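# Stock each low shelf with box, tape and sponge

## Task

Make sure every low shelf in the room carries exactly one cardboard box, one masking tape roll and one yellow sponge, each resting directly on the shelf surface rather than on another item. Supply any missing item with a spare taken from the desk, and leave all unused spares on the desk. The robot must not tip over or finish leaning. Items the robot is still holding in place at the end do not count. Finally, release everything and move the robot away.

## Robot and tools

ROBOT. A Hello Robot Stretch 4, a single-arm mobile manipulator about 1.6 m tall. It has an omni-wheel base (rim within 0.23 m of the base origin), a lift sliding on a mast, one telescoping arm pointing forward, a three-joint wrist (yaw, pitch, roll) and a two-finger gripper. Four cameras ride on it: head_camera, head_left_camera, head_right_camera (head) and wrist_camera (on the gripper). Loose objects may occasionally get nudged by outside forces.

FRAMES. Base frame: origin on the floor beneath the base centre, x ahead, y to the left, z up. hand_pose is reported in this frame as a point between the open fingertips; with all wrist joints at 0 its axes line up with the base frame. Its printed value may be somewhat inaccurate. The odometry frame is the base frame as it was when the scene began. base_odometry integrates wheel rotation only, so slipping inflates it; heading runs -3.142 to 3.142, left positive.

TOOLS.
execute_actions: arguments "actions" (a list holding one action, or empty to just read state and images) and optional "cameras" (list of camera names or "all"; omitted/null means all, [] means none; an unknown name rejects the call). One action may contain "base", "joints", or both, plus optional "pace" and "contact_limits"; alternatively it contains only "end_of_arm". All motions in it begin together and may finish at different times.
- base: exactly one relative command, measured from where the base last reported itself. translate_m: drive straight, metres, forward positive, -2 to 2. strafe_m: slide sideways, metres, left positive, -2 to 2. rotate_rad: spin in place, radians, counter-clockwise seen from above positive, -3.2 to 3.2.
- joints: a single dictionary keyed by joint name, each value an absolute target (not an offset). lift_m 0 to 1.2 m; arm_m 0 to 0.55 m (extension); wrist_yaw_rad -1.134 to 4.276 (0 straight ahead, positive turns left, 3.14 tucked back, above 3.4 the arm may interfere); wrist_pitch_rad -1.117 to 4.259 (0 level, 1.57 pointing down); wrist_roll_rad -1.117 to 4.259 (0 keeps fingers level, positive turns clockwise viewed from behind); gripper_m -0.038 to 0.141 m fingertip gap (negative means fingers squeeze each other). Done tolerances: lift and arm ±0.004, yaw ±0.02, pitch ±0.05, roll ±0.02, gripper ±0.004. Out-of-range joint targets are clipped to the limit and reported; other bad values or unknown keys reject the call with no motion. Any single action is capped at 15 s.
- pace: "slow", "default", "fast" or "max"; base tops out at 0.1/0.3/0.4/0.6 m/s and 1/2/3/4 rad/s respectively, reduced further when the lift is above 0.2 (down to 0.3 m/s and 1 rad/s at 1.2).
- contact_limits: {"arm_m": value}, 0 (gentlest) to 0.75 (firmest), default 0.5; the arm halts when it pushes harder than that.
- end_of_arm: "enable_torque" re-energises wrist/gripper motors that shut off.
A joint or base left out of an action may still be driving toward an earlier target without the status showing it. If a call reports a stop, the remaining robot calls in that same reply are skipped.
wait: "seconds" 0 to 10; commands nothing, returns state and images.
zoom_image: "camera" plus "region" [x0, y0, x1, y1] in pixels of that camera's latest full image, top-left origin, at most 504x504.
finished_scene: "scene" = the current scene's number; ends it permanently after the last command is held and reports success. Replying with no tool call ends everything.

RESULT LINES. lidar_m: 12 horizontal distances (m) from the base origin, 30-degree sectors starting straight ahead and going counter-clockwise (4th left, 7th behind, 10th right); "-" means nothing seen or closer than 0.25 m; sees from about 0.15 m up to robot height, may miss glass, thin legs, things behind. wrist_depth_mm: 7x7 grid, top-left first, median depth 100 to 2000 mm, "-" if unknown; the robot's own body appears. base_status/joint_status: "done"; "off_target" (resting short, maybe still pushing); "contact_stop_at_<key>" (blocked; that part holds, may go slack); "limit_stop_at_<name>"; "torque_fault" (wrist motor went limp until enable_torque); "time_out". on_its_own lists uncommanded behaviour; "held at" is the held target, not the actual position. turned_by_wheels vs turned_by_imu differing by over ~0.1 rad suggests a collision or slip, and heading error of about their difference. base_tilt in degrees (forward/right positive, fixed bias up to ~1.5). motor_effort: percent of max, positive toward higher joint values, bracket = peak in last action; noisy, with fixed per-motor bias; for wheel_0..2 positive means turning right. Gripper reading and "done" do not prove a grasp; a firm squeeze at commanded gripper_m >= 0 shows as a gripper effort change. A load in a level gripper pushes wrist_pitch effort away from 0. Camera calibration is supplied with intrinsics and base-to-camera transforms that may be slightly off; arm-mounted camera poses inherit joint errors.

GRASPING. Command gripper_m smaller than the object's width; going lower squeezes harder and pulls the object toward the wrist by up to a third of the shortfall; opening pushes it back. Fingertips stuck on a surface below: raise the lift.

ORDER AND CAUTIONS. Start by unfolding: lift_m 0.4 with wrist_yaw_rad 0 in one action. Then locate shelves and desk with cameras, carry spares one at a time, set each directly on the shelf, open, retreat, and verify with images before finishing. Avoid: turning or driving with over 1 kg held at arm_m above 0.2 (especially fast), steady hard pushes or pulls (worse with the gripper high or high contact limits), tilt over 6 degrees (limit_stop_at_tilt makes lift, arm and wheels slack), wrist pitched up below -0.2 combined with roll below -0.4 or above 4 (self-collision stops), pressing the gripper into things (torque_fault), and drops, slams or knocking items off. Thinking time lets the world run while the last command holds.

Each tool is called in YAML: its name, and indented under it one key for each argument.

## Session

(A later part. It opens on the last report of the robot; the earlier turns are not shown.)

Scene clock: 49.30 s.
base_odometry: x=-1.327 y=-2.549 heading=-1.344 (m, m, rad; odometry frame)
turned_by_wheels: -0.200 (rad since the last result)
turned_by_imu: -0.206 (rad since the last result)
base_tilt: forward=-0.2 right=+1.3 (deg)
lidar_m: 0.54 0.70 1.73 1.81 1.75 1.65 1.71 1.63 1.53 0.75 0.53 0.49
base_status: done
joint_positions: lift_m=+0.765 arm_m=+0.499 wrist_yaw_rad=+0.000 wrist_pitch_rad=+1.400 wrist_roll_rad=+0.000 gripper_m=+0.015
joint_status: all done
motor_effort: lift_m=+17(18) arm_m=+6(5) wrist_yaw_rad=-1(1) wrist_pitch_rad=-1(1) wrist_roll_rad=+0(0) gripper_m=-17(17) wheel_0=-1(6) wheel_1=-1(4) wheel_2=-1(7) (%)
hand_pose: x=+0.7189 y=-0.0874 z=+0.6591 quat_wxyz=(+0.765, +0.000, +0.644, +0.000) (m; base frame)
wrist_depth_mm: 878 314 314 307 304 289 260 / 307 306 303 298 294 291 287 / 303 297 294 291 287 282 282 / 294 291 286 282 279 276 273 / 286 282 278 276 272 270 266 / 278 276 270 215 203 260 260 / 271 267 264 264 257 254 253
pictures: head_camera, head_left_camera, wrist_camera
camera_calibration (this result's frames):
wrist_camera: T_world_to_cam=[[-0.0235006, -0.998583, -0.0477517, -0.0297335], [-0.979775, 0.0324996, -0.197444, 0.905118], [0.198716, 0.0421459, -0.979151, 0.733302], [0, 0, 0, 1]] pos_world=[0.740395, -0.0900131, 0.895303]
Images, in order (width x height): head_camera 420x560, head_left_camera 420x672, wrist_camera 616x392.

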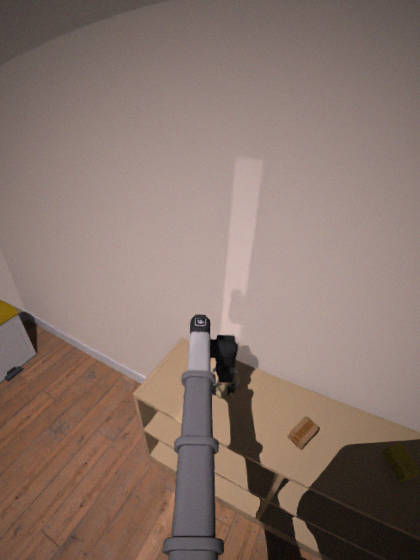

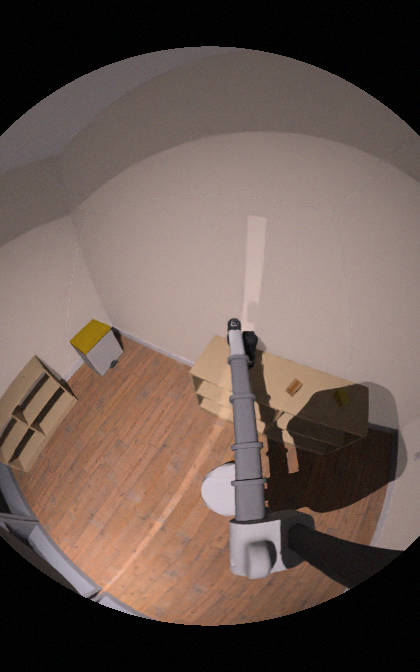

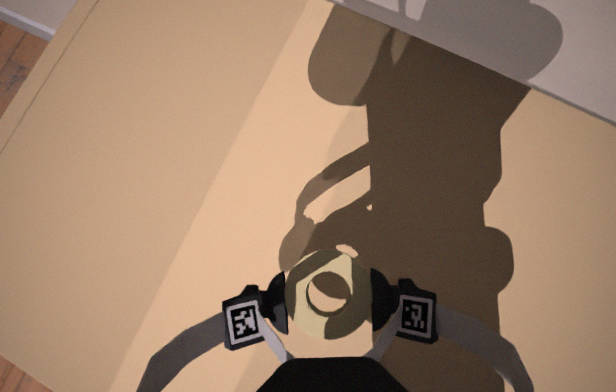

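execute_actions:
  actions:
    - {"joints":{"lift_m":0.743}}
  cameras: []

execute_actions:
  actions:
    - {"joints":{"gripper_m":0.09}}
  cameras: ["wrist_camera"]

execute_actions:
  actions:
    - {"joints":{"lift_m":0.8},"pace":"fast"}
  cameras: ["wrist_camera"]

execute_actions:
  actions:
    - {"base":{"rotate_rad":1.3},"joints":{"arm_m":0},"pace":"fast"}
  cameras: ["head_camera","head_right_camera","head_left_camera"]

Scene clock: 50.37 s.
base_odometry: x=-1.327 y=-2.549 heading=-1.344 (m, m, rad; odometry frame)
turned_by_wheels: +0.000 (rad since the last result)
turned_by_imu: +0.000 (rad since the last result)
base_tilt: forward=-0.2 right=+1.3 (deg)
lidar_m: 0.52 0.68 1.72 1.81 1.73 1.63 1.71 1.64 1.54 0.75 0.53 0.50
base_status: not commanded
joint_positions: lift_m=+0.743 arm_m=+0.499 wrist_yaw_rad=+0.000 wrist_pitch_rad=+1.400 wrist_roll_rad=+0.000 gripper_m=+0.015
joint_status: all done
motor_effort: lift_m=+17(17) arm_m=+5(6) wrist_yaw_rad=-1(1) wrist_pitch_rad=-1(1) wrist_roll_rad=+0(0) gripper_m=-17(19) wheel_0=-1(1) wheel_1=-1(1) wheel_2=+0(1) (%)
hand_pose: x=+0.7189 y=-0.0874 z=+0.6371 quat_wxyz=(+0.765, +0.000, +0.644, +0.000) (m; base frame)
wrist_depth_mm: 296 293 286 283 279 279 260 / 287 282 279 276 272 270 265 / 279 274 272 267 265 262 258 / 272 267 265 262 257 254 252 / 264 260 257 255 251 248 247 / 255 253 249 215 203 242 239 / 251 246 244 241 238 235 234
pictures: none
No camera images: the call's "cameras" was empty. Leave "cameras" out to get every camera's image.

Scene clock: 51.93 s.
base_odometry: x=-1.327 y=-2.549 heading=-1.344 (m, m, rad; odometry frame)
turned_by_wheels: +0.000 (rad since the last result)
turned_by_imu: +0.000 (rad since the last result)
base_tilt: forward=-0.2 right=+1.3 (deg)
lidar_m: 0.51 0.72 1.73 1.81 1.74 1.64 1.69 1.62 1.54 0.76 0.54 0.48
base_status: not commanded
joint_positions: lift_m=+0.743 arm_m=+0.499 wrist_yaw_rad=+0.000 wrist_pitch_rad=+1.400 wrist_roll_rad=+0.000 gripper_m=+0.090
joint_status: all done
motor_effort: lift_m=+17(17) arm_m=+5(6) wrist_yaw_rad=-1(1) wrist_pitch_rad=-1(1) wrist_roll_rad=+0(0) gripper_m=+1(22) wheel_0=-1(1) wheel_1=-1(1) wheel_2=-1(1) (%)
hand_pose: x=+0.7189 y=-0.0874 z=+0.6371 quat_wxyz=(+0.765, +0.000, +0.644, +0.000) (m; base frame)
wrist_depth_mm: 294 290 289 282 279 281 260 / 287 282 281 276 272 268 266 / 279 274 271 268 265 262 259 / 272 267 265 260 257 254 252 / 263 262 258 254 251 246 246 / 257 253 216 245 224 240 238 / 251 247 242 163 237 235 234
pictures: wrist_camera
camera_calibration (this result's frames):
wrist_camera: T_world_to_cam=[[-0.0235005, -0.998583, -0.0477517, -0.0307818], [-0.979775, 0.0324996, -0.197443, 0.900785], [0.198716, 0.0421459, -0.979151, 0.711807], [0, 0, 0, 1]] pos_world=[0.740396, -0.0900131, 0.873351]
Images, in order (width x height): wrist_camera 616x392.

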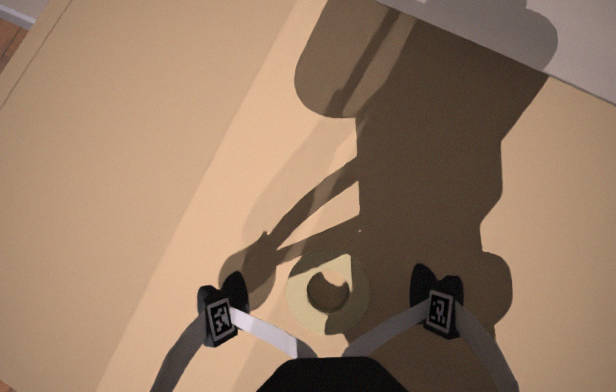

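Scene clock: 52.90 s.
base_odometry: x=-1.327 y=-2.549 heading=-1.344 (m, m, rad; odometry frame)
turned_by_wheels: +0.000 (rad since the last result)
turned_by_imu: +0.000 (rad since the last result)
base_tilt: forward=-0.2 right=+1.3 (deg)
lidar_m: 0.53 0.71 1.74 1.80 1.72 1.64 1.68 1.63 1.53 0.76 0.54 0.50
base_status: not commanded
joint_positions: lift_m=+0.800 arm_m=+0.499 wrist_yaw_rad=+0.000 wrist_pitch_rad=+1.400 wrist_roll_rad=+0.000 gripper_m=+0.090
joint_status: all done
motor_effort: lift_m=+22(23) arm_m=+6(6) wrist_yaw_rad=-1(1) wrist_pitch_rad=+0(1) wrist_roll_rad=+0(0) gripper_m=-5(4) wheel_0=-1(1) wheel_1=-1(1) wheel_2=-1(1) (%)
hand_pose: x=+0.7189 y=-0.0874 z=+0.6937 quat_wxyz=(+0.765, +0.000, +0.644, +0.000) (m; base frame)
wrist_depth_mm: 946 357 351 345 334 289 259 / 1025 345 340 336 334 325 304 / 340 338 330 327 322 319 317 / 332 327 322 320 314 310 309 / 324 319 315 310 307 303 301 / 312 310 216 298 297 293 291 / 603 303 298 163 289 287 286
pictures: wrist_camera
camera_calibration (this result's frames):
wrist_camera: T_world_to_cam=[[-0.0235121, -0.998582, -0.0477517, -0.0280717], [-0.979775, 0.0325109, -0.197443, 0.91196], [0.198716, 0.0421436, -0.979151, 0.767217], [0, 0, 0, 1]] pos_world=[0.740397, -0.0900139, 0.929941]
Images, in order (width x height): wrist_camera 616x392.

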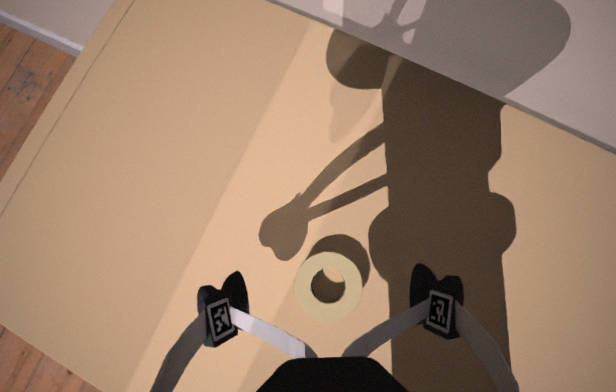

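Scene clock: 55.00 s.
base_odometry: x=-1.327 y=-2.549 heading=-0.043 (m, m, rad; odometry frame)
turned_by_wheels: +1.300 (rad since the last result)
turned_by_imu: +1.335 (rad since the last result)
base_tilt: forward=-0.3 right=+1.3 (deg)
lidar_m: 1.76 1.97 1.66 1.65 1.88 1.52 1.53 0.60 0.50 0.50 0.60 1.67
base_status: done
joint_positions: lift_m=+0.800 arm_m=+0.001 wrist_yaw_rad=+0.000 wrist_pitch_rad=+1.401 wrist_roll_rad=+0.000 gripper_m=+0.090
joint_status: all done
motor_effort: lift_m=+21(22) arm_m=-5(8) wrist_yaw_rad=+0(2) wrist_pitch_rad=-1(1) wrist_roll_rad=+0(0) gripper_m=+0(5) wheel_0=+0(14) wheel_1=+2(7) wheel_2=+2(8) (%)
hand_pose: x=+0.2207 y=-0.0874 z=+0.6937 quat_wxyz=(+0.765, +0.000, +0.644, +0.000) (m; base frame)
wrist_depth_mm: 1042 1060 1025 1042 1008 991 976 / 1025 991 991 991 976 976 960 / 1025 991 991 960 960 946 931 / 976 976 946 931 917 904 866 / 946 931 917 917 904 904 831 / 917 904 217 676 878 854 788 / 904 891 668 163 854 854 768
pictures: head_camera, head_left_camera, head_right_camera
Images, in order (width x height): head_camera 420x560, head_left_camera 420x672, head_right_camera 420x672.

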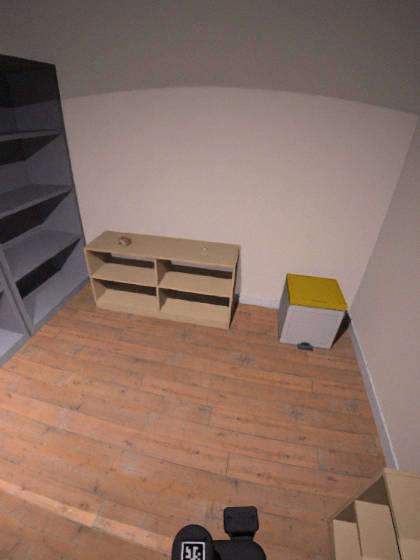

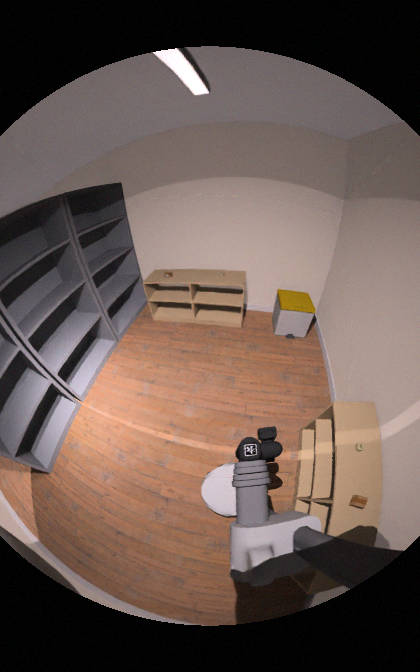

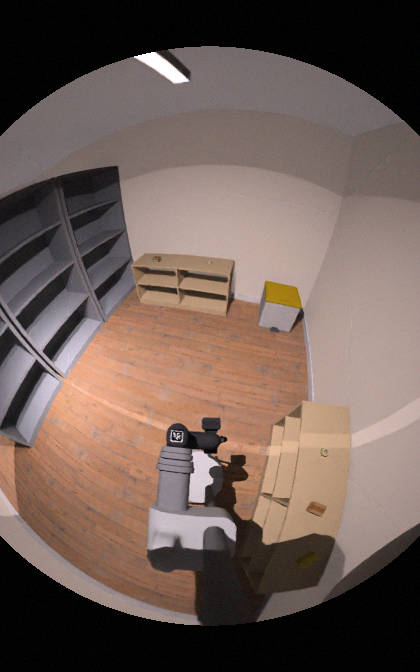

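execute_actions:
  actions:
    - {"base":{"rotate_rad":0.39},"joints":{"lift_m":0.45},"pace":"max"}
  cameras: []

execute_actions:
  actions:
    - {"base":{"strafe_m":1.8},"pace":"max"}
  cameras: []

execute_actions:
  actions:
    - {"base":{"rotate_rad":-0.62},"pace":"max"}
  cameras: ["head_left_camera"]

Scene clock: 57.83 s.
base_odometry: x=-1.327 y=-2.549 heading=+0.347 (m, m, rad; odometry frame)
turned_by_wheels: +0.390 (rad since the last result)
turned_by_imu: +0.400 (rad since the last result)
base_tilt: forward=-0.2 right=+1.3 (deg)
lidar_m: 1.87 1.68 1.65 1.75 1.56 1.53 0.67 0.51 0.50 0.55 1.39 1.73
base_status: done
joint_positions: lift_m=+0.450 arm_m=+0.001 wrist_yaw_rad=+0.000 wrist_pitch_rad=+1.400 wrist_roll_rad=+0.000 gripper_m=+0.090
joint_status: all done
motor_effort: lift_m=+18(18) arm_m=-5(5) wrist_yaw_rad=+0(1) wrist_pitch_rad=-2(1) wrist_roll_rad=+0(0) gripper_m=+2(2) wheel_0=+0(1) wheel_1=+1(3) wheel_2=+0(7) (%)
hand_pose: x=+0.2208 y=-0.0874 z=+0.3440 quat_wxyz=(+0.765, +0.000, +0.644, +0.000) (m; base frame)
wrist_depth_mm: 661 654 647 640 634 621 609 / 640 634 627 615 609 609 597 / 621 609 615 597 597 580 580 / 603 591 591 580 580 564 559 / 591 585 580 574 569 554 554 / 580 569 216 399 549 535 535 / 569 355 343 163 466 525 525
pictures: none
No camera images: the call's "cameras" was empty. Leave "cameras" out to get every camera's image.

Scene clock: 62.67 s.
base_odometry: x=-1.939 y=-0.856 heading=+0.346 (m, m, rad; odometry frame)
turned_by_wheels: +0.000 (rad since the last result)
turned_by_imu: -0.001 (rad since the last result)
base_tilt: forward=-0.3 right=+1.3 (deg)
lidar_m: 0.44 0.61 1.53 0.69 0.54 0.52 0.58 0.80 2.02 2.17 2.84 0.56
base_status: done
joint_positions: lift_m=+0.450 arm_m=+0.001 wrist_yaw_rad=+0.000 wrist_pitch_rad=+1.400 wrist_roll_rad=+0.000 gripper_m=+0.090
joint_status: not commanded
motor_effort: lift_m=+19(19) arm_m=-5(5) wrist_yaw_rad=+0(0) wrist_pitch_rad=+0(0) wrist_roll_rad=+0(0) gripper_m=-2(3) wheel_0=-1(14) wheel_1=+0(12) wheel_2=+0(0) (%)
hand_pose: x=+0.2207 y=-0.0874 z=+0.3439 quat_wxyz=(+0.765, +0.000, +0.644, +0.000) (m; base frame)
wrist_depth_mm: 654 647 488 377 615 621 603 / 640 640 621 521 615 603 585 / 627 609 609 597 591 585 580 / 597 597 585 585 580 564 564 / 591 591 580 569 554 554 549 / 585 569 217 402 544 535 539 / 564 353 342 163 462 530 530
pictures: none
No camera images: the call's "cameras" was empty. Leave "cameras" out to get every camera's image.

Scene clock: 63.83 s.
base_odometry: x=-1.939 y=-0.856 heading=-0.274 (m, m, rad; odometry frame)
turned_by_wheels: -0.620 (rad since the last result)
turned_by_imu: -0.637 (rad since the last result)
base_tilt: forward=-0.2 right=+1.3 (deg)
lidar_m: 0.77 0.44 0.57 1.99 0.77 0.55 0.52 0.55 0.77 1.98 2.05 2.92
base_status: done
joint_positions: lift_m=+0.450 arm_m=+0.001 wrist_yaw_rad=+0.000 wrist_pitch_rad=+1.400 wrist_roll_rad=+0.000 gripper_m=+0.090
joint_status: not commanded
motor_effort: lift_m=+19(19) arm_m=-5(5) wrist_yaw_rad=+0(0) wrist_pitch_rad=-1(2) wrist_roll_rad=+1(0) gripper_m=-2(0) wheel_0=+0(5) wheel_1=+0(7) wheel_2=+1(8) (%)
hand_pose: x=+0.2207 y=-0.0874 z=+0.3439 quat_wxyz=(+0.765, +0.000, +0.644, +0.000) (m; base frame)
wrist_depth_mm: 569 574 640 634 621 615 615 / 389 559 621 621 609 603 603 / 517 574 609 597 591 585 585 / 609 603 603 580 574 569 564 / 591 580 574 564 564 564 549 / 569 564 216 404 549 539 535 / 564 353 342 163 466 525 525
pictures: head_left_camera
Images, in order (width x height): head_left_camera 420x672.

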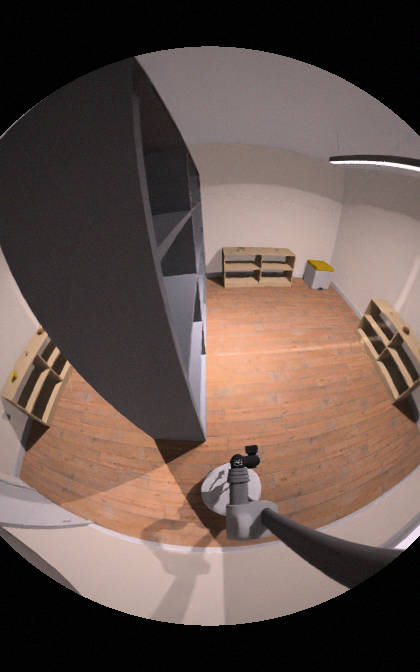

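execute_actions:
  actions:
    - {"base":{"strafe_m":1.2},"joints":{"wrist_pitch_rad":1.57},"pace":"max"}
  cameras: []

execute_actions:
  actions:
    - {"base":{"rotate_rad":0.25},"pace":"max"}
  cameras: ["head_camera"]

Scene clock: 67.83 s.
base_odometry: x=-1.615 y=+0.299 heading=-0.273 (m, m, rad; odometry frame)
turned_by_wheels: +0.000 (rad since the last result)
turned_by_imu: -0.002 (rad since the last result)
base_tilt: forward=-0.2 right=+1.4 (deg)
lidar_m: 2.10 1.09 0.79 1.02 0.76 0.54 0.51 0.55 0.79 2.05 0.69 0.77
base_status: done
joint_positions: lift_m=+0.450 arm_m=+0.001 wrist_yaw_rad=+0.000 wrist_pitch_rad=+1.570 wrist_roll_rad=+0.000 gripper_m=+0.090
joint_status: all done
motor_effort: lift_m=+20(20) arm_m=-5(5) wrist_yaw_rad=-1(1) wrist_pitch_rad=+0(4) wrist_roll_rad=+0(0) gripper_m=-2(2) wheel_0=+1(12) wheel_1=+0(13) wheel_2=+1(2) (%)
hand_pose: x=+0.1720 y=-0.0874 z=+0.3397 quat_wxyz=(+0.707, +0.000, +0.707, +0.000) (m; base frame)
wrist_depth_mm: 585 585 574 564 559 559 554 / 585 585 574 564 559 554 554 / 585 580 574 564 559 554 554 / 585 574 580 564 559 554 554 / 585 569 357 351 564 554 549 / 585 362 216 349 345 554 544 / 580 357 351 163 343 544 549
pictures: none
No camera images: the call's "cameras" was empty. Leave "cameras" out to get every camera's image.

Scene clock: 68.70 s.
base_odometry: x=-1.614 y=+0.299 heading=-0.023 (m, m, rad; odometry frame)
turned_by_wheels: +0.250 (rad since the last result)
turned_by_imu: +0.257 (rad since the last result)
base_tilt: forward=-0.2 right=+1.3 (deg)
lidar_m: 1.57 0.88 0.79 1.14 0.64 0.51 0.50 0.63 1.09 0.82 0.68 1.09
base_status: done
joint_positions: lift_m=+0.450 arm_m=+0.001 wrist_yaw_rad=+0.000 wrist_pitch_rad=+1.570 wrist_roll_rad=+0.000 gripper_m=+0.090
joint_status: not commanded
motor_effort: lift_m=+20(20) arm_m=-5(5) wrist_yaw_rad=-1(0) wrist_pitch_rad=+0(0) wrist_roll_rad=+1(0) gripper_m=-1(0) wheel_0=-1(6) wheel_1=+1(7) wheel_2=+1(8) (%)
hand_pose: x=+0.1720 y=-0.0874 z=+0.3397 quat_wxyz=(+0.707, +0.000, +0.707, +0.000) (m; base frame)
wrist_depth_mm: 580 585 574 569 564 559 549 / 580 574 569 569 559 554 554 / 585 574 574 564 564 554 549 / 580 580 574 569 559 544 549 / 585 574 357 353 554 554 549 / 580 357 217 349 345 549 544 / 580 355 351 163 345 549 549
pictures: head_camera
Images, in order (width x height): head_camera 420x560.

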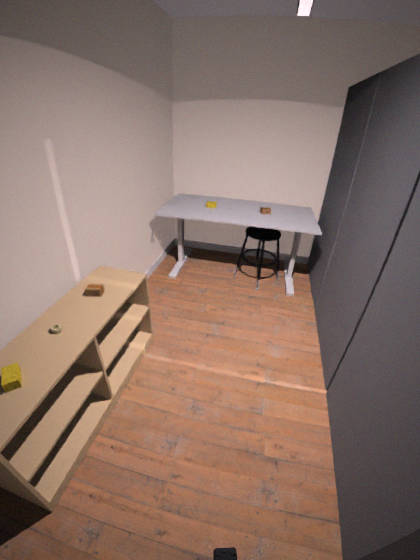

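execute_actions:
  actions:
    - {"base":{"translate_m":2.0},"joints":{"lift_m":1.0,"arm_m":0.45,"wrist_roll_rad":1.57,"gripper_m":0.11},"pace":"max"}
  cameras: ["head_camera","wrist_camera","head_right_camera"]

Scene clock: 74.30 s.
base_odometry: x=+0.385 y=+0.253 heading=-0.023 (m, m, rad; odometry frame)
turned_by_wheels: +0.000 (rad since the last result)
turned_by_imu: +0.004 (rad since the last result)
base_tilt: forward=-0.2 right=+1.3 (deg)
lidar_m: 0.39 0.46 0.66 0.66 0.55 0.53 2.48 1.20 1.04 0.89 0.50 0.41
base_status: done
joint_positions: lift_m=+1.000 arm_m=+0.449 wrist_yaw_rad=+0.000 wrist_pitch_rad=+1.570 wrist_roll_rad=+1.569 gripper_m=+0.110
joint_status: all done
motor_effort: lift_m=+21(22) arm_m=+6(6) wrist_yaw_rad=-1(1) wrist_pitch_rad=+0(2) wrist_roll_rad=+1(8) gripper_m=+1(5) wheel_0=-1(4) wheel_1=+0(7) wheel_2=+1(13) (%)
hand_pose: x=+0.6203 y=-0.0874 z=+0.8896 quat_wxyz=(+0.501, +0.500, +0.500, -0.499) (m; base frame)
wrist_depth_mm: 410 404 404 394 392 392 387 / 407 404 399 394 392 389 387 / 404 404 399 397 389 392 1078 / 399 402 399 394 387 387 878 / 402 355 394 392 389 387 878 / 402 355 215 394 389 215 878 / 399 397 394 163 384 382 1078
pictures: head_camera, head_right_camera, wrist_camera
camera_calibration (this result's frames):
wrist_camera: T_world_to_cam=[[-0.998586, 0.0297518, -0.0440579, 0.670367], [0.0310166, 0.999118, -0.0283078, 0.161075], [0.0431768, -0.0296343, -0.998628, 1.08614], [0, 0, 0, 1]] pos_world=[0.617527, -0.14869, 1.11874]
Images, in order (width x height): head_camera 420x560, head_right_camera 420x672, wrist_camera 616x392.

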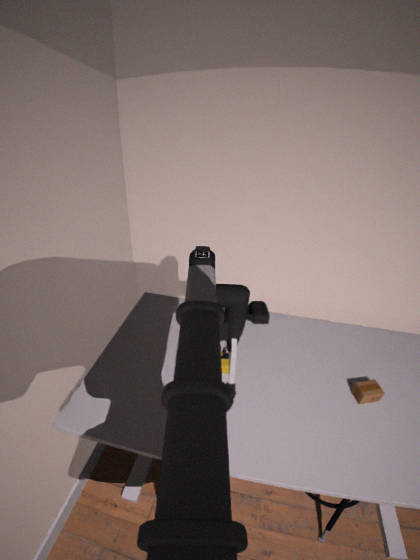

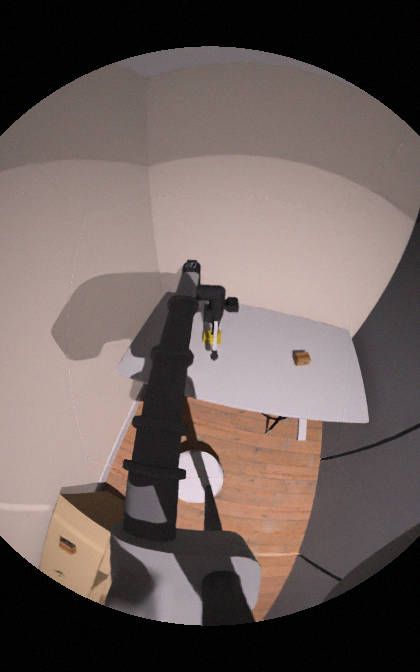

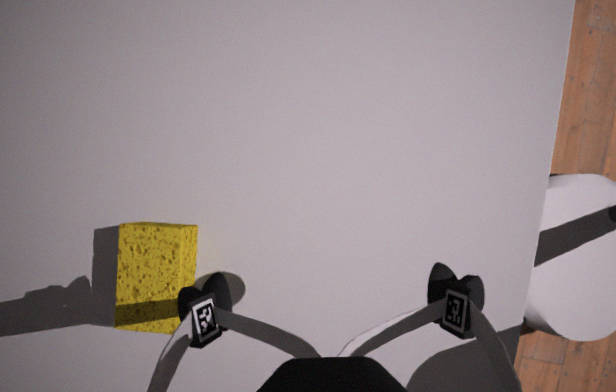

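execute_actions:
  actions:
    - {"base":{"translate_m":0.08},"joints":{"lift_m":0.915,"arm_m":0.536,"wrist_roll_rad":1.64},"pace":"fast"}
  cameras: ["wrist_camera"]

Scene clock: 76.13 s.
base_odometry: x=+0.465 y=+0.251 heading=-0.023 (m, m, rad; odometry frame)
turned_by_wheels: +0.000 (rad since the last result)
turned_by_imu: +0.000 (rad since the last result)
base_tilt: forward=-0.3 right=+1.2 (deg)
lidar_m: 0.30 0.35 0.59 0.64 0.60 0.57 2.55 1.26 1.04 0.75 0.40 0.32
base_status: done
joint_positions: lift_m=+0.915 arm_m=+0.535 wrist_yaw_rad=+0.000 wrist_pitch_rad=+1.570 wrist_roll_rad=+1.639 gripper_m=+0.110
joint_status: all done
motor_effort: lift_m=+17(20) arm_m=+6(7) wrist_yaw_rad=-1(0) wrist_pitch_rad=+0(1) wrist_roll_rad=+2(3) gripper_m=+0(2) wheel_0=-1(10) wheel_1=+0(4) wheel_2=+2(10) (%)
hand_pose: x=+0.7062 y=-0.0874 z=+0.8049 quat_wxyz=(+0.483, +0.517, +0.482, -0.517) (m; base frame)
wrist_depth_mm: 319 317 314 312 309 306 304 / 320 319 314 310 307 306 303 / 319 315 312 312 307 306 303 / 319 314 312 309 306 304 303 / 315 314 310 263 306 301 301 / 315 314 215 262 262 216 300 / 315 312 309 163 303 298 300
pictures: wrist_camera
camera_calibration (this result's frames):
wrist_camera: T_world_to_cam=[[-0.994071, 0.0994836, -0.0438866, 0.755234], [0.100775, 0.994508, -0.0282528, 0.1063], [0.0408349, -0.0325079, -0.998637, 0.999264], [0, 0, 0, 1]] pos_world=[0.699239, -0.148366, 1.03405]
Images, in order (width x height): wrist_camera 616x392.

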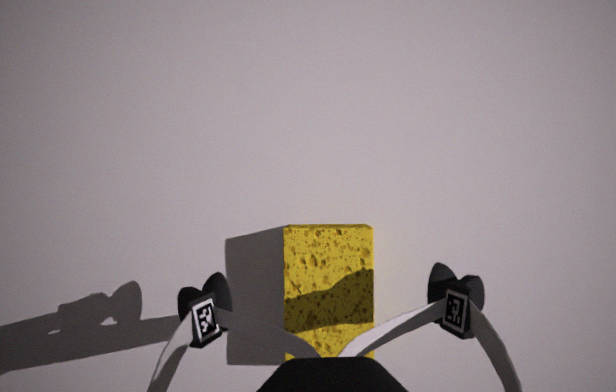

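execute_actions:
  actions:
    - {"joints":{"lift_m":0.862,"gripper_m":0.08,"wrist_roll_rad":1.67},"pace":"fast"}
  cameras: ["wrist_camera"]

execute_actions:
  actions:
    - {"joints":{"gripper_m":0.025}}
  cameras: ["wrist_camera"]

Scene clock: 77.43 s.
base_odometry: x=+0.465 y=+0.251 heading=-0.023 (m, m, rad; odometry frame)
turned_by_wheels: +0.000 (rad since the last result)
turned_by_imu: +0.000 (rad since the last result)
base_tilt: forward=-0.2 right=+1.3 (deg)
lidar_m: 0.32 0.34 0.62 0.64 0.62 0.60 2.56 1.22 1.04 0.73 0.39 0.32
base_status: not commanded
joint_positions: lift_m=+0.862 arm_m=+0.535 wrist_yaw_rad=+0.000 wrist_pitch_rad=+1.570 wrist_roll_rad=+1.669 gripper_m=+0.080
joint_status: all done
motor_effort: lift_m=+17(16) arm_m=+5(6) wrist_yaw_rad=-1(1) wrist_pitch_rad=+0(1) wrist_roll_rad=+3(5) gripper_m=-2(1) wheel_0=-1(1) wheel_1=+1(1) wheel_2=+2(2) (%)
hand_pose: x=+0.7062 y=-0.0874 z=+0.7519 quat_wxyz=(+0.475, +0.524, +0.475, -0.524) (m; base frame)
wrist_depth_mm: 266 263 260 257 257 254 252 / 265 262 260 257 255 252 251 / 264 262 259 258 254 253 249 / 264 259 258 255 253 252 250 / 262 260 257 212 251 251 249 / 260 258 216 209 208 250 249 / 260 258 255 165 250 249 247
pictures: wrist_camera
camera_calibration (this result's frames):
wrist_camera: T_world_to_cam=[[-0.990641, 0.129244, -0.0438837, 0.753088], [0.130546, 0.99104, -0.0282271, 0.0834548], [0.0398424, -0.0336918, -0.998638, 0.946948], [0, 0, 0, 1]] pos_world=[0.697417, -0.148135, 0.981062]
Images, in order (width x height): wrist_camera 616x392.

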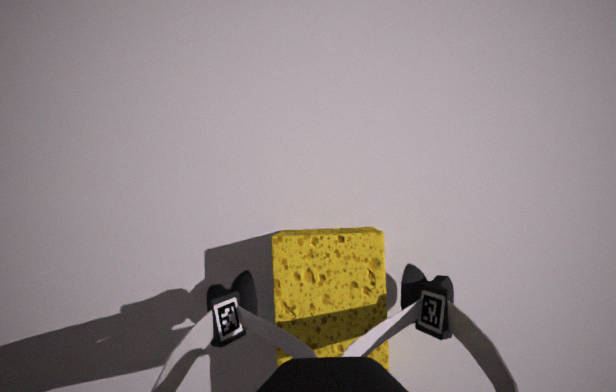

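Scene clock: 78.80 s.
base_odometry: x=+0.465 y=+0.251 heading=-0.023 (m, m, rad; odometry frame)
turned_by_wheels: +0.000 (rad since the last result)
turned_by_imu: +0.000 (rad since the last result)
base_tilt: forward=-0.2 right=+1.3 (deg)
lidar_m: 0.32 0.36 0.62 0.64 0.62 0.58 2.56 1.22 1.06 0.75 0.38 0.31
base_status: not commanded
joint_positions: lift_m=+0.862 arm_m=+0.535 wrist_yaw_rad=+0.000 wrist_pitch_rad=+1.570 wrist_roll_rad=+1.669 gripper_m=+0.025
joint_status: all done
motor_effort: lift_m=+17(17) arm_m=+5(6) wrist_yaw_rad=-1(1) wrist_pitch_rad=-1(0) wrist_roll_rad=+3(3) gripper_m=-19(19) wheel_0=-1(1) wheel_1=+1(0) wheel_2=+1(2) (%)
hand_pose: x=+0.7062 y=-0.0874 z=+0.7519 quat_wxyz=(+0.475, +0.524, +0.475, -0.524) (m; base frame)
wrist_depth_mm: 264 263 259 259 256 253 252 / 263 262 258 258 256 254 251 / 265 262 258 256 254 251 251 / 264 260 257 256 253 252 250 / 262 260 257 200 252 251 249 / 262 258 211 200 198 250 249 / 262 258 256 198 250 248 248
pictures: wrist_camera
camera_calibration (this result's frames):
wrist_camera: T_world_to_cam=[[-0.990641, 0.129246, -0.0438835, 0.753088], [0.130549, 0.99104, -0.0282271, 0.0834533], [0.039842, -0.0336919, -0.998638, 0.946948], [0, 0, 0, 1]] pos_world=[0.697417, -0.148135, 0.981062]
Images, in order (width x height): wrist_camera 616x392.

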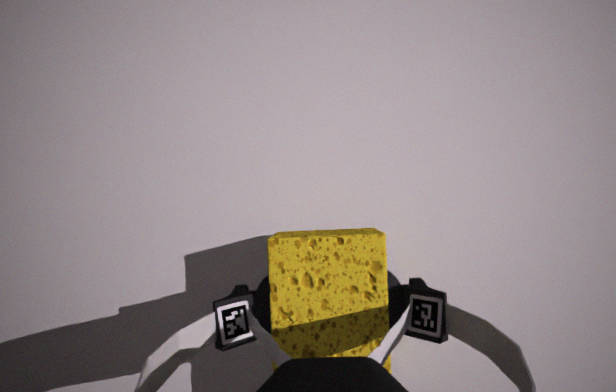

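execute_actions:
  actions:
    - {"base":{"translate_m":-2.0},"joints":{"lift_m":0.9,"arm_m":0.0},"pace":"max"}
  cameras: []

execute_actions:
  actions:
    - {"base":{"rotate_rad":-0.36},"joints":{"lift_m":0.5},"pace":"max"}
  cameras: ["head_right_camera","wrist_camera"]

Scene clock: 85.80 s.
base_odometry: x=-1.534 y=+0.297 heading=-0.023 (m, m, rad; odometry frame)
turned_by_wheels: +0.000 (rad since the last result)
turned_by_imu: -0.005 (rad since the last result)
base_tilt: forward=-0.2 right=+1.3 (deg)
lidar_m: 1.52 0.87 0.76 1.11 0.72 0.61 0.58 0.73 1.23 0.67 0.64 1.10
base_status: done
joint_positions: lift_m=+0.900 arm_m=+0.001 wrist_yaw_rad=+0.000 wrist_pitch_rad=+1.570 wrist_roll_rad=+1.670 gripper_m=+0.025
joint_status: all done
motor_effort: lift_m=+20(23) arm_m=-5(4) wrist_yaw_rad=+1(1) wrist_pitch_rad=+1(1) wrist_roll_rad=+2(2) gripper_m=-18(19) wheel_0=+0(1) wheel_1=+0(7) wheel_2=-2(10) (%)
hand_pose: x=+0.1720 y=-0.0874 z=+0.7896 quat_wxyz=(+0.475, +0.524, +0.474, -0.524) (m; base frame)
wrist_depth_mm: 1060 1025 1025 1008 991 1008 991 / 1060 1042 1025 1008 1008 1008 1008 / 1042 1025 1008 1025 1008 991 991 / 1042 1060 1025 1008 809 788 430 / 1008 1008 1008 200 788 788 991 / 1042 1025 212 200 198 788 976 / 1025 1025 1025 198 798 976 976
pictures: none
No camera images: the call's "cameras" was empty. Leave "cameras" out to get every camera's image.

Scene clock: 87.40 s.
base_odometry: x=-1.535 y=+0.298 heading=-0.383 (m, m, rad; odometry frame)
turned_by_wheels: -0.360 (rad since the last result)
turned_by_imu: -0.370 (rad since the last result)
base_tilt: forward=-0.3 right=+1.3 (deg)
lidar_m: 1.55 1.19 0.78 0.75 0.98 0.65 0.59 0.64 0.81 1.71 0.66 0.74
base_status: done
joint_positions: lift_m=+0.500 arm_m=+0.001 wrist_yaw_rad=+0.000 wrist_pitch_rad=+1.570 wrist_roll_rad=+1.670 gripper_m=+0.025
joint_status: all done
motor_effort: lift_m=+18(19) arm_m=-5(5) wrist_yaw_rad=-1(0) wrist_pitch_rad=+1(2) wrist_roll_rad=+2(1) gripper_m=-19(18) wheel_0=+0(7) wheel_1=+1(5) wheel_2=-1(6) (%)
hand_pose: x=+0.1721 y=-0.0874 z=+0.3898 quat_wxyz=(+0.475, +0.524, +0.475, -0.524) (m; base frame)
wrist_depth_mm: 640 634 621 621 609 609 609 / 634 634 621 621 621 603 603 / 634 634 627 615 621 404 597 / 627 634 615 621 397 394 392 / 634 627 621 200 397 389 389 / 627 627 211 200 198 389 389 / 621 615 615 199 392 389 387
pictures: head_right_camera, wrist_camera
camera_calibration (this result's frames):
wrist_camera: T_world_to_cam=[[-0.990588, 0.129685, -0.0437851, 0.208051], [0.130985, 0.990982, -0.0282398, 0.142888], [0.0397279, -0.0337092, -0.998642, 0.606656], [0, 0, 0, 1]] pos_world=[0.163276, -0.148131, 0.618977]
Images, in order (width x height): head_right_camera 420x672, wrist_camera 616x392.

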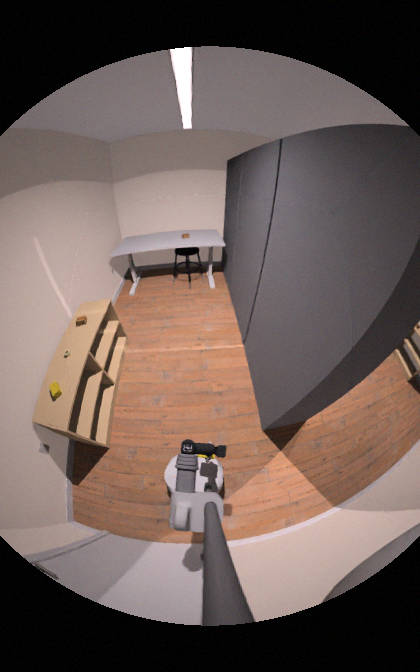

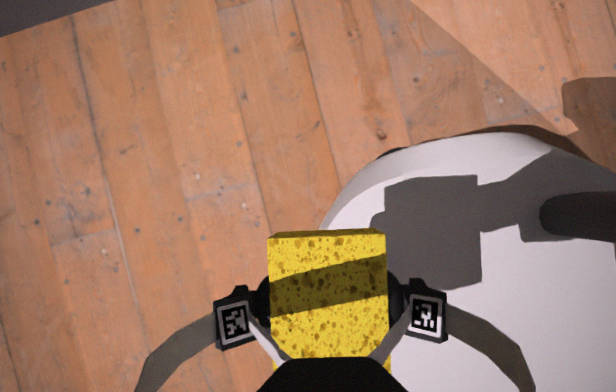

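execute_actions:
  actions:
    - {"base":{"strafe_m":-1.47},"joints":{"lift_m":0.43},"pace":"max"}
  cameras: ["head_camera"]

Scene clock: 91.77 s.
base_odometry: x=-2.084 y=-1.066 heading=-0.384 (m, m, rad; odometry frame)
turned_by_wheels: +0.000 (rad since the last result)
turned_by_imu: +0.003 (rad since the last result)
base_tilt: forward=-0.2 right=+1.3 (deg)
lidar_m: 2.87 0.71 0.64 2.23 0.73 0.46 0.42 0.44 0.54 1.17 1.80 2.26
base_status: done
joint_positions: lift_m=+0.430 arm_m=+0.001 wrist_yaw_rad=+0.000 wrist_pitch_rad=+1.570 wrist_roll_rad=+1.670 gripper_m=+0.025
joint_status: all done
motor_effort: lift_m=+20(20) arm_m=-5(5) wrist_yaw_rad=+0(1) wrist_pitch_rad=+2(0) wrist_roll_rad=+1(1) gripper_m=-18(17) wheel_0=+0(10) wheel_1=-1(13) wheel_2=+0(0) (%)
hand_pose: x=+0.1721 y=-0.0874 z=+0.3197 quat_wxyz=(+0.475, +0.524, +0.474, -0.524) (m; base frame)
wrist_depth_mm: 569 559 554 549 544 539 539 / 564 564 559 554 544 535 535 / 559 559 554 549 544 329 329 / 559 559 549 544 329 324 322 / 564 554 549 200 325 325 322 / 559 554 210 199 198 320 320 / 554 549 544 199 324 322 319
pictures: head_camera
Images, in order (width x height): head_camera 420x560.

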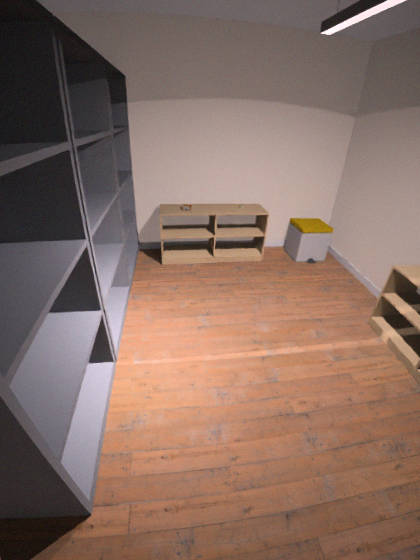

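execute_actions:
  actions:
    - {"base":{"translate_m":2.0},"joints":{"lift_m":0.79,"arm_m":0.5},"pace":"max"}
  cameras: ["head_camera"]

Scene clock: 97.20 s.
base_odometry: x=-0.230 y=-1.814 heading=-0.383 (m, m, rad; odometry frame)
turned_by_wheels: +0.000 (rad since the last result)
turned_by_imu: +0.004 (rad since the last result)
base_tilt: forward=-0.2 right=+1.3 (deg)
lidar_m: 0.86 0.87 0.68 0.64 0.66 0.84 2.44 2.50 1.63 1.55 1.49 0.95
base_status: done
joint_positions: lift_m=+0.790 arm_m=+0.499 wrist_yaw_rad=+0.000 wrist_pitch_rad=+1.570 wrist_roll_rad=+1.670 gripper_m=+0.025
joint_status: all done
motor_effort: lift_m=+21(24) arm_m=+6(2) wrist_yaw_rad=-1(1) wrist_pitch_rad=+1(1) wrist_roll_rad=+2(2) gripper_m=-17(20) wheel_0=+0(8) wheel_1=+0(5) wheel_2=+1(13) (%)
hand_pose: x=+0.6703 y=-0.0874 z=+0.6796 quat_wxyz=(+0.475, +0.524, +0.474, -0.524) (m; base frame)
wrist_depth_mm: 574 831 917 917 904 878 878 / 574 585 904 904 904 891 878 / 569 569 917 917 891 878 891 / 569 569 904 904 904 878 768 / 317 564 831 200 904 878 750 / 301 569 211 200 197 878 866 / 300 564 809 198 891 878 878
pictures: head_camera
Images, in order (width x height): head_camera 420x560.

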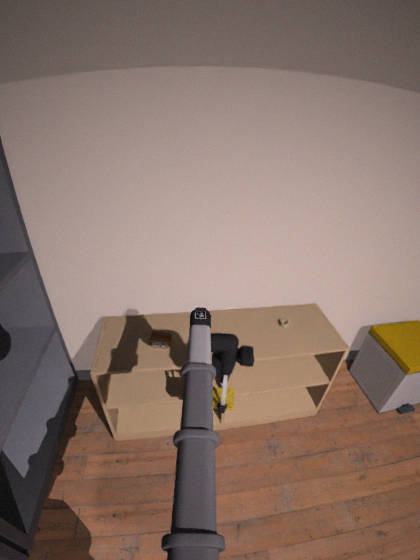

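execute_actions:
  actions:
    - {"base":{"translate_m":0.33},"joints":{"lift_m":0.77,"arm_m":0.54,"wrist_roll_rad":1.5},"pace":"max"}
  cameras: ["head_camera","wrist_camera"]

Scene clock: 99.70 s.
base_odometry: x=+0.076 y=-1.937 heading=-0.384 (m, m, rad; odometry frame)
turned_by_wheels: +0.000 (rad since the last result)
turned_by_imu: +0.000 (rad since the last result)
base_tilt: forward=-0.2 right=+1.3 (deg)
lidar_m: 0.52 0.54 0.74 0.66 0.70 0.88 1.92 2.84 1.63 1.77 0.90 0.58
base_status: done
joint_positions: lift_m=+0.770 arm_m=+0.539 wrist_yaw_rad=+0.000 wrist_pitch_rad=+1.570 wrist_roll_rad=+1.501 gripper_m=+0.025
joint_status: all done
motor_effort: lift_m=+18(19) arm_m=+6(5) wrist_yaw_rad=+0(0) wrist_pitch_rad=+0(0) wrist_roll_rad=-1(4) gripper_m=-19(16) wheel_0=-1(8) wheel_1=-1(6) wheel_2=+0(11) (%)
hand_pose: x=+0.7102 y=-0.0874 z=+0.6599 quat_wxyz=(+0.517, +0.482, +0.517, -0.482) (m; base frame)
wrist_depth_mm: 283 281 279 274 274 272 866 / 285 281 277 274 273 273 878 / 282 278 277 276 272 270 854 / 279 279 276 273 271 270 842 / 281 277 278 200 270 267 820 / 278 277 211 199 197 266 798 / 281 277 273 198 268 268 842
pictures: head_camera, wrist_camera
camera_calibration (this result's frames):
wrist_camera: T_world_to_cam=[[-0.99828, -0.0389232, -0.0438432, 0.743705], [-0.0377008, 0.998886, -0.0283707, 0.200607], [0.0448987, -0.026669, -0.998636, 0.851876], [0, 0, 0, 1]] pos_world=[0.711741, -0.148718, 0.889011]
Images, in order (width x height): head_camera 420x560, wrist_camera 616x392.

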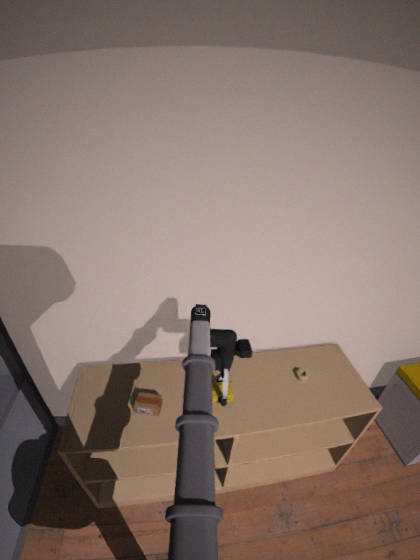

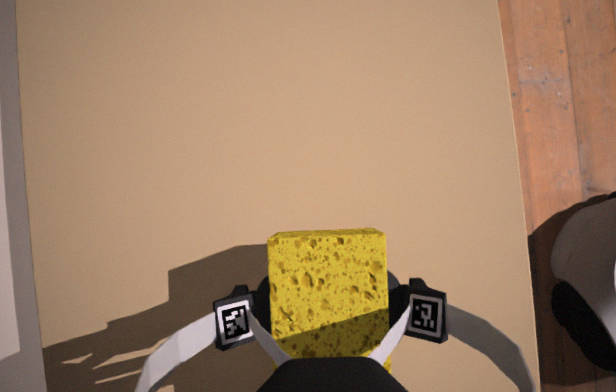

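execute_actions:
  actions:
    - {"joints":{"lift_m":0.752}}
  cameras: []

execute_actions:
  actions:
    - {"joints":{"gripper_m":0.09}}
  cameras: []

execute_actions:
  actions:
    - {"joints":{"lift_m":0.83},"pace":"fast"}
  cameras: ["wrist_camera"]

execute_actions:
  actions:
    - {"base":{"rotate_rad":-0.9},"joints":{"arm_m":0,"lift_m":0.9},"pace":"fast"}
  cameras: ["head_right_camera","head_left_camera"]

Scene clock: 100.70 s.
base_odometry: x=+0.076 y=-1.937 heading=-0.384 (m, m, rad; odometry frame)
turned_by_wheels: +0.000 (rad since the last result)
turned_by_imu: +0.000 (rad since the last result)
base_tilt: forward=-0.2 right=+1.3 (deg)
lidar_m: 0.53 0.55 0.76 0.68 0.69 0.90 1.92 2.83 1.61 1.78 0.92 0.60
base_status: not commanded
joint_positions: lift_m=+0.752 arm_m=+0.539 wrist_yaw_rad=+0.000 wrist_pitch_rad=+1.570 wrist_roll_rad=+1.501 gripper_m=+0.025
joint_status: all done
motor_effort: lift_m=+17(18) arm_m=+5(5) wrist_yaw_rad=-1(0) wrist_pitch_rad=+1(0) wrist_roll_rad=-1(1) gripper_m=-18(19) wheel_0=-2(2) wheel_1=-1(1) wheel_2=+0(0) (%)
hand_pose: x=+0.7102 y=-0.0874 z=+0.6419 quat_wxyz=(+0.517, +0.482, +0.517, -0.482) (m; base frame)
wrist_depth_mm: 266 263 260 258 255 253 842 / 264 260 259 256 255 254 831 / 264 260 259 256 254 253 842 / 263 260 258 255 254 250 842 / 263 259 257 200 253 251 788 / 259 259 212 200 197 250 723 / 260 258 256 199 251 248 820
pictures: none
No camera images: the call's "cameras" was empty. Leave "cameras" out to get every camera's image.

Scene clock: 102.17 s.
base_odometry: x=+0.076 y=-1.937 heading=-0.384 (m, m, rad; odometry frame)
turned_by_wheels: +0.000 (rad since the last result)
turned_by_imu: +0.000 (rad since the last result)
base_tilt: forward=-0.2 right=+1.3 (deg)
lidar_m: 0.52 0.54 0.73 0.67 0.69 0.90 1.92 2.83 1.60 1.79 0.90 0.58
base_status: not commanded
joint_positions: lift_m=+0.752 arm_m=+0.539 wrist_yaw_rad=+0.000 wrist_pitch_rad=+1.570 wrist_roll_rad=+1.501 gripper_m=+0.090
joint_status: all done
motor_effort: lift_m=+17(17) arm_m=+5(5) wrist_yaw_rad=-1(0) wrist_pitch_rad=+0(2) wrist_roll_rad=-1(1) gripper_m=-4(18) wheel_0=-2(2) wheel_1=-1(1) wheel_2=+0(0) (%)
hand_pose: x=+0.7102 y=-0.0874 z=+0.6419 quat_wxyz=(+0.517, +0.482, +0.517, -0.482) (m; base frame)
wrist_depth_mm: 265 263 260 257 256 253 842 / 264 263 258 256 254 252 854 / 262 260 259 256 254 252 842 / 262 260 259 255 254 251 842 / 264 259 257 211 253 251 778 / 262 259 216 210 209 249 723 / 260 258 254 163 251 249 842
pictures: none
No camera images: the call's "cameras" was empty. Leave "cameras" out to get every camera's image.

Scene clock: 103.23 s.
base_odometry: x=+0.076 y=-1.937 heading=-0.384 (m, m, rad; odometry frame)
turned_by_wheels: +0.000 (rad since the last result)
turned_by_imu: +0.000 (rad since the last result)
base_tilt: forward=-0.2 right=+1.3 (deg)
lidar_m: 0.51 0.54 0.75 0.67 0.70 0.90 1.92 2.84 1.61 1.77 0.91 0.57
base_status: not commanded
joint_positions: lift_m=+0.830 arm_m=+0.539 wrist_yaw_rad=+0.000 wrist_pitch_rad=+1.570 wrist_roll_rad=+1.501 gripper_m=+0.090
joint_status: all done
motor_effort: lift_m=+21(23) arm_m=+5(5) wrist_yaw_rad=+0(0) wrist_pitch_rad=-1(1) wrist_roll_rad=-1(1) gripper_m=-2(7) wheel_0=-2(1) wheel_1=-1(1) wheel_2=+0(0) (%)
hand_pose: x=+0.7102 y=-0.0874 z=+0.7196 quat_wxyz=(+0.517, +0.482, +0.517, -0.482) (m; base frame)
wrist_depth_mm: 366 340 338 334 332 917 917 / 362 340 340 336 330 917 931 / 370 342 338 334 330 931 904 / 370 340 338 334 329 329 917 / 373 340 336 289 329 327 798 / 375 336 216 289 286 325 809 / 370 338 334 163 329 327 904
pictures: wrist_camera
camera_calibration (this result's frames):
wrist_camera: T_world_to_cam=[[-0.99828, -0.0389238, -0.0438432, 0.746326], [-0.0377015, 0.998886, -0.0283707, 0.202301], [0.0448987, -0.026669, -0.998636, 0.911492], [0, 0, 0, 1]] pos_world=[0.711745, -0.148718, 0.948709]
Images, in order (width x height): wrist_camera 616x392.

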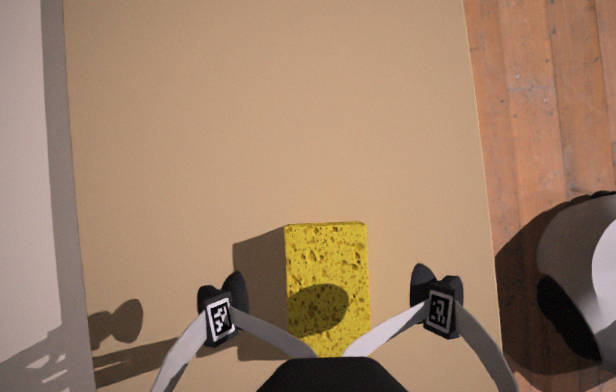

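Scene clock: 105.40 s.
base_odometry: x=+0.076 y=-1.937 heading=-1.284 (m, m, rad; odometry frame)
turned_by_wheels: -0.900 (rad since the last result)
turned_by_imu: -0.924 (rad since the last result)
base_tilt: forward=-0.2 right=+1.3 (deg)
lidar_m: 0.78 0.53 0.51 0.56 0.72 0.67 0.73 1.03 2.76 2.07 1.60 1.84
base_status: done
joint_positions: lift_m=+0.900 arm_m=+0.001 wrist_yaw_rad=+0.000 wrist_pitch_rad=+1.570 wrist_roll_rad=+1.500 gripper_m=+0.090
joint_status: all done
motor_effort: lift_m=+21(23) arm_m=-5(5) wrist_yaw_rad=+1(2) wrist_pitch_rad=+0(0) wrist_roll_rad=+0(1) gripper_m=-1(4) wheel_0=+0(8) wheel_1=+0(5) wheel_2=-1(8) (%)
hand_pose: x=+0.1720 y=-0.0874 z=+0.7895 quat_wxyz=(+0.517, +0.482, +0.517, -0.482) (m; base frame)
wrist_depth_mm: 1042 1042 1008 1060 991 991 991 / 1042 1042 1008 1025 1008 1008 991 / 1060 1042 1025 1025 1008 991 991 / 1042 1042 1008 1025 798 976 1008 / 1042 1042 1042 831 798 788 389 / 960 1008 216 1008 798 788 976 / 946 946 1025 164 778 976 976
pictures: head_left_camera, head_right_camera
Images, in order (width x height): head_left_camera 420x672, head_right_camera 420x672.

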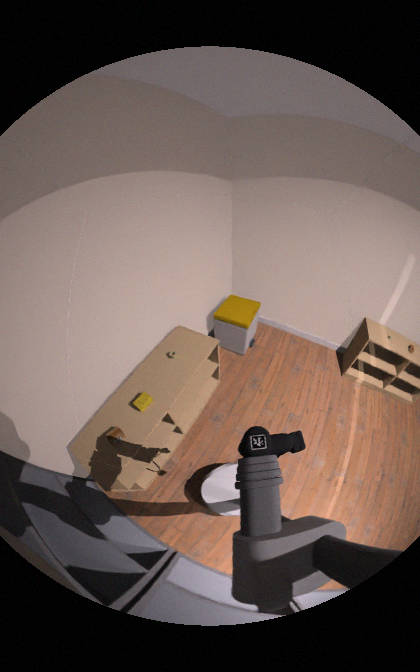

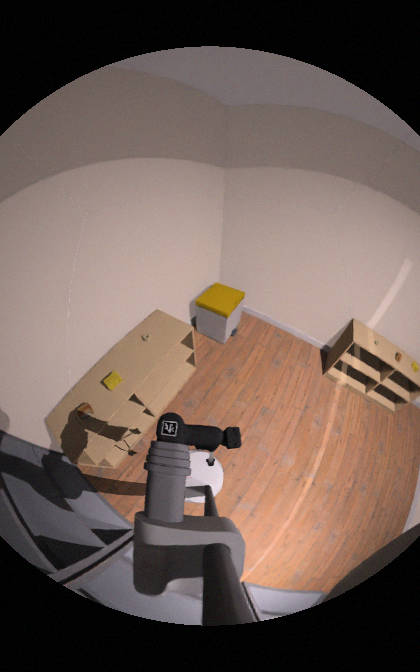

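finished_scene:
  scene: 1

The scene is finished: the task was done.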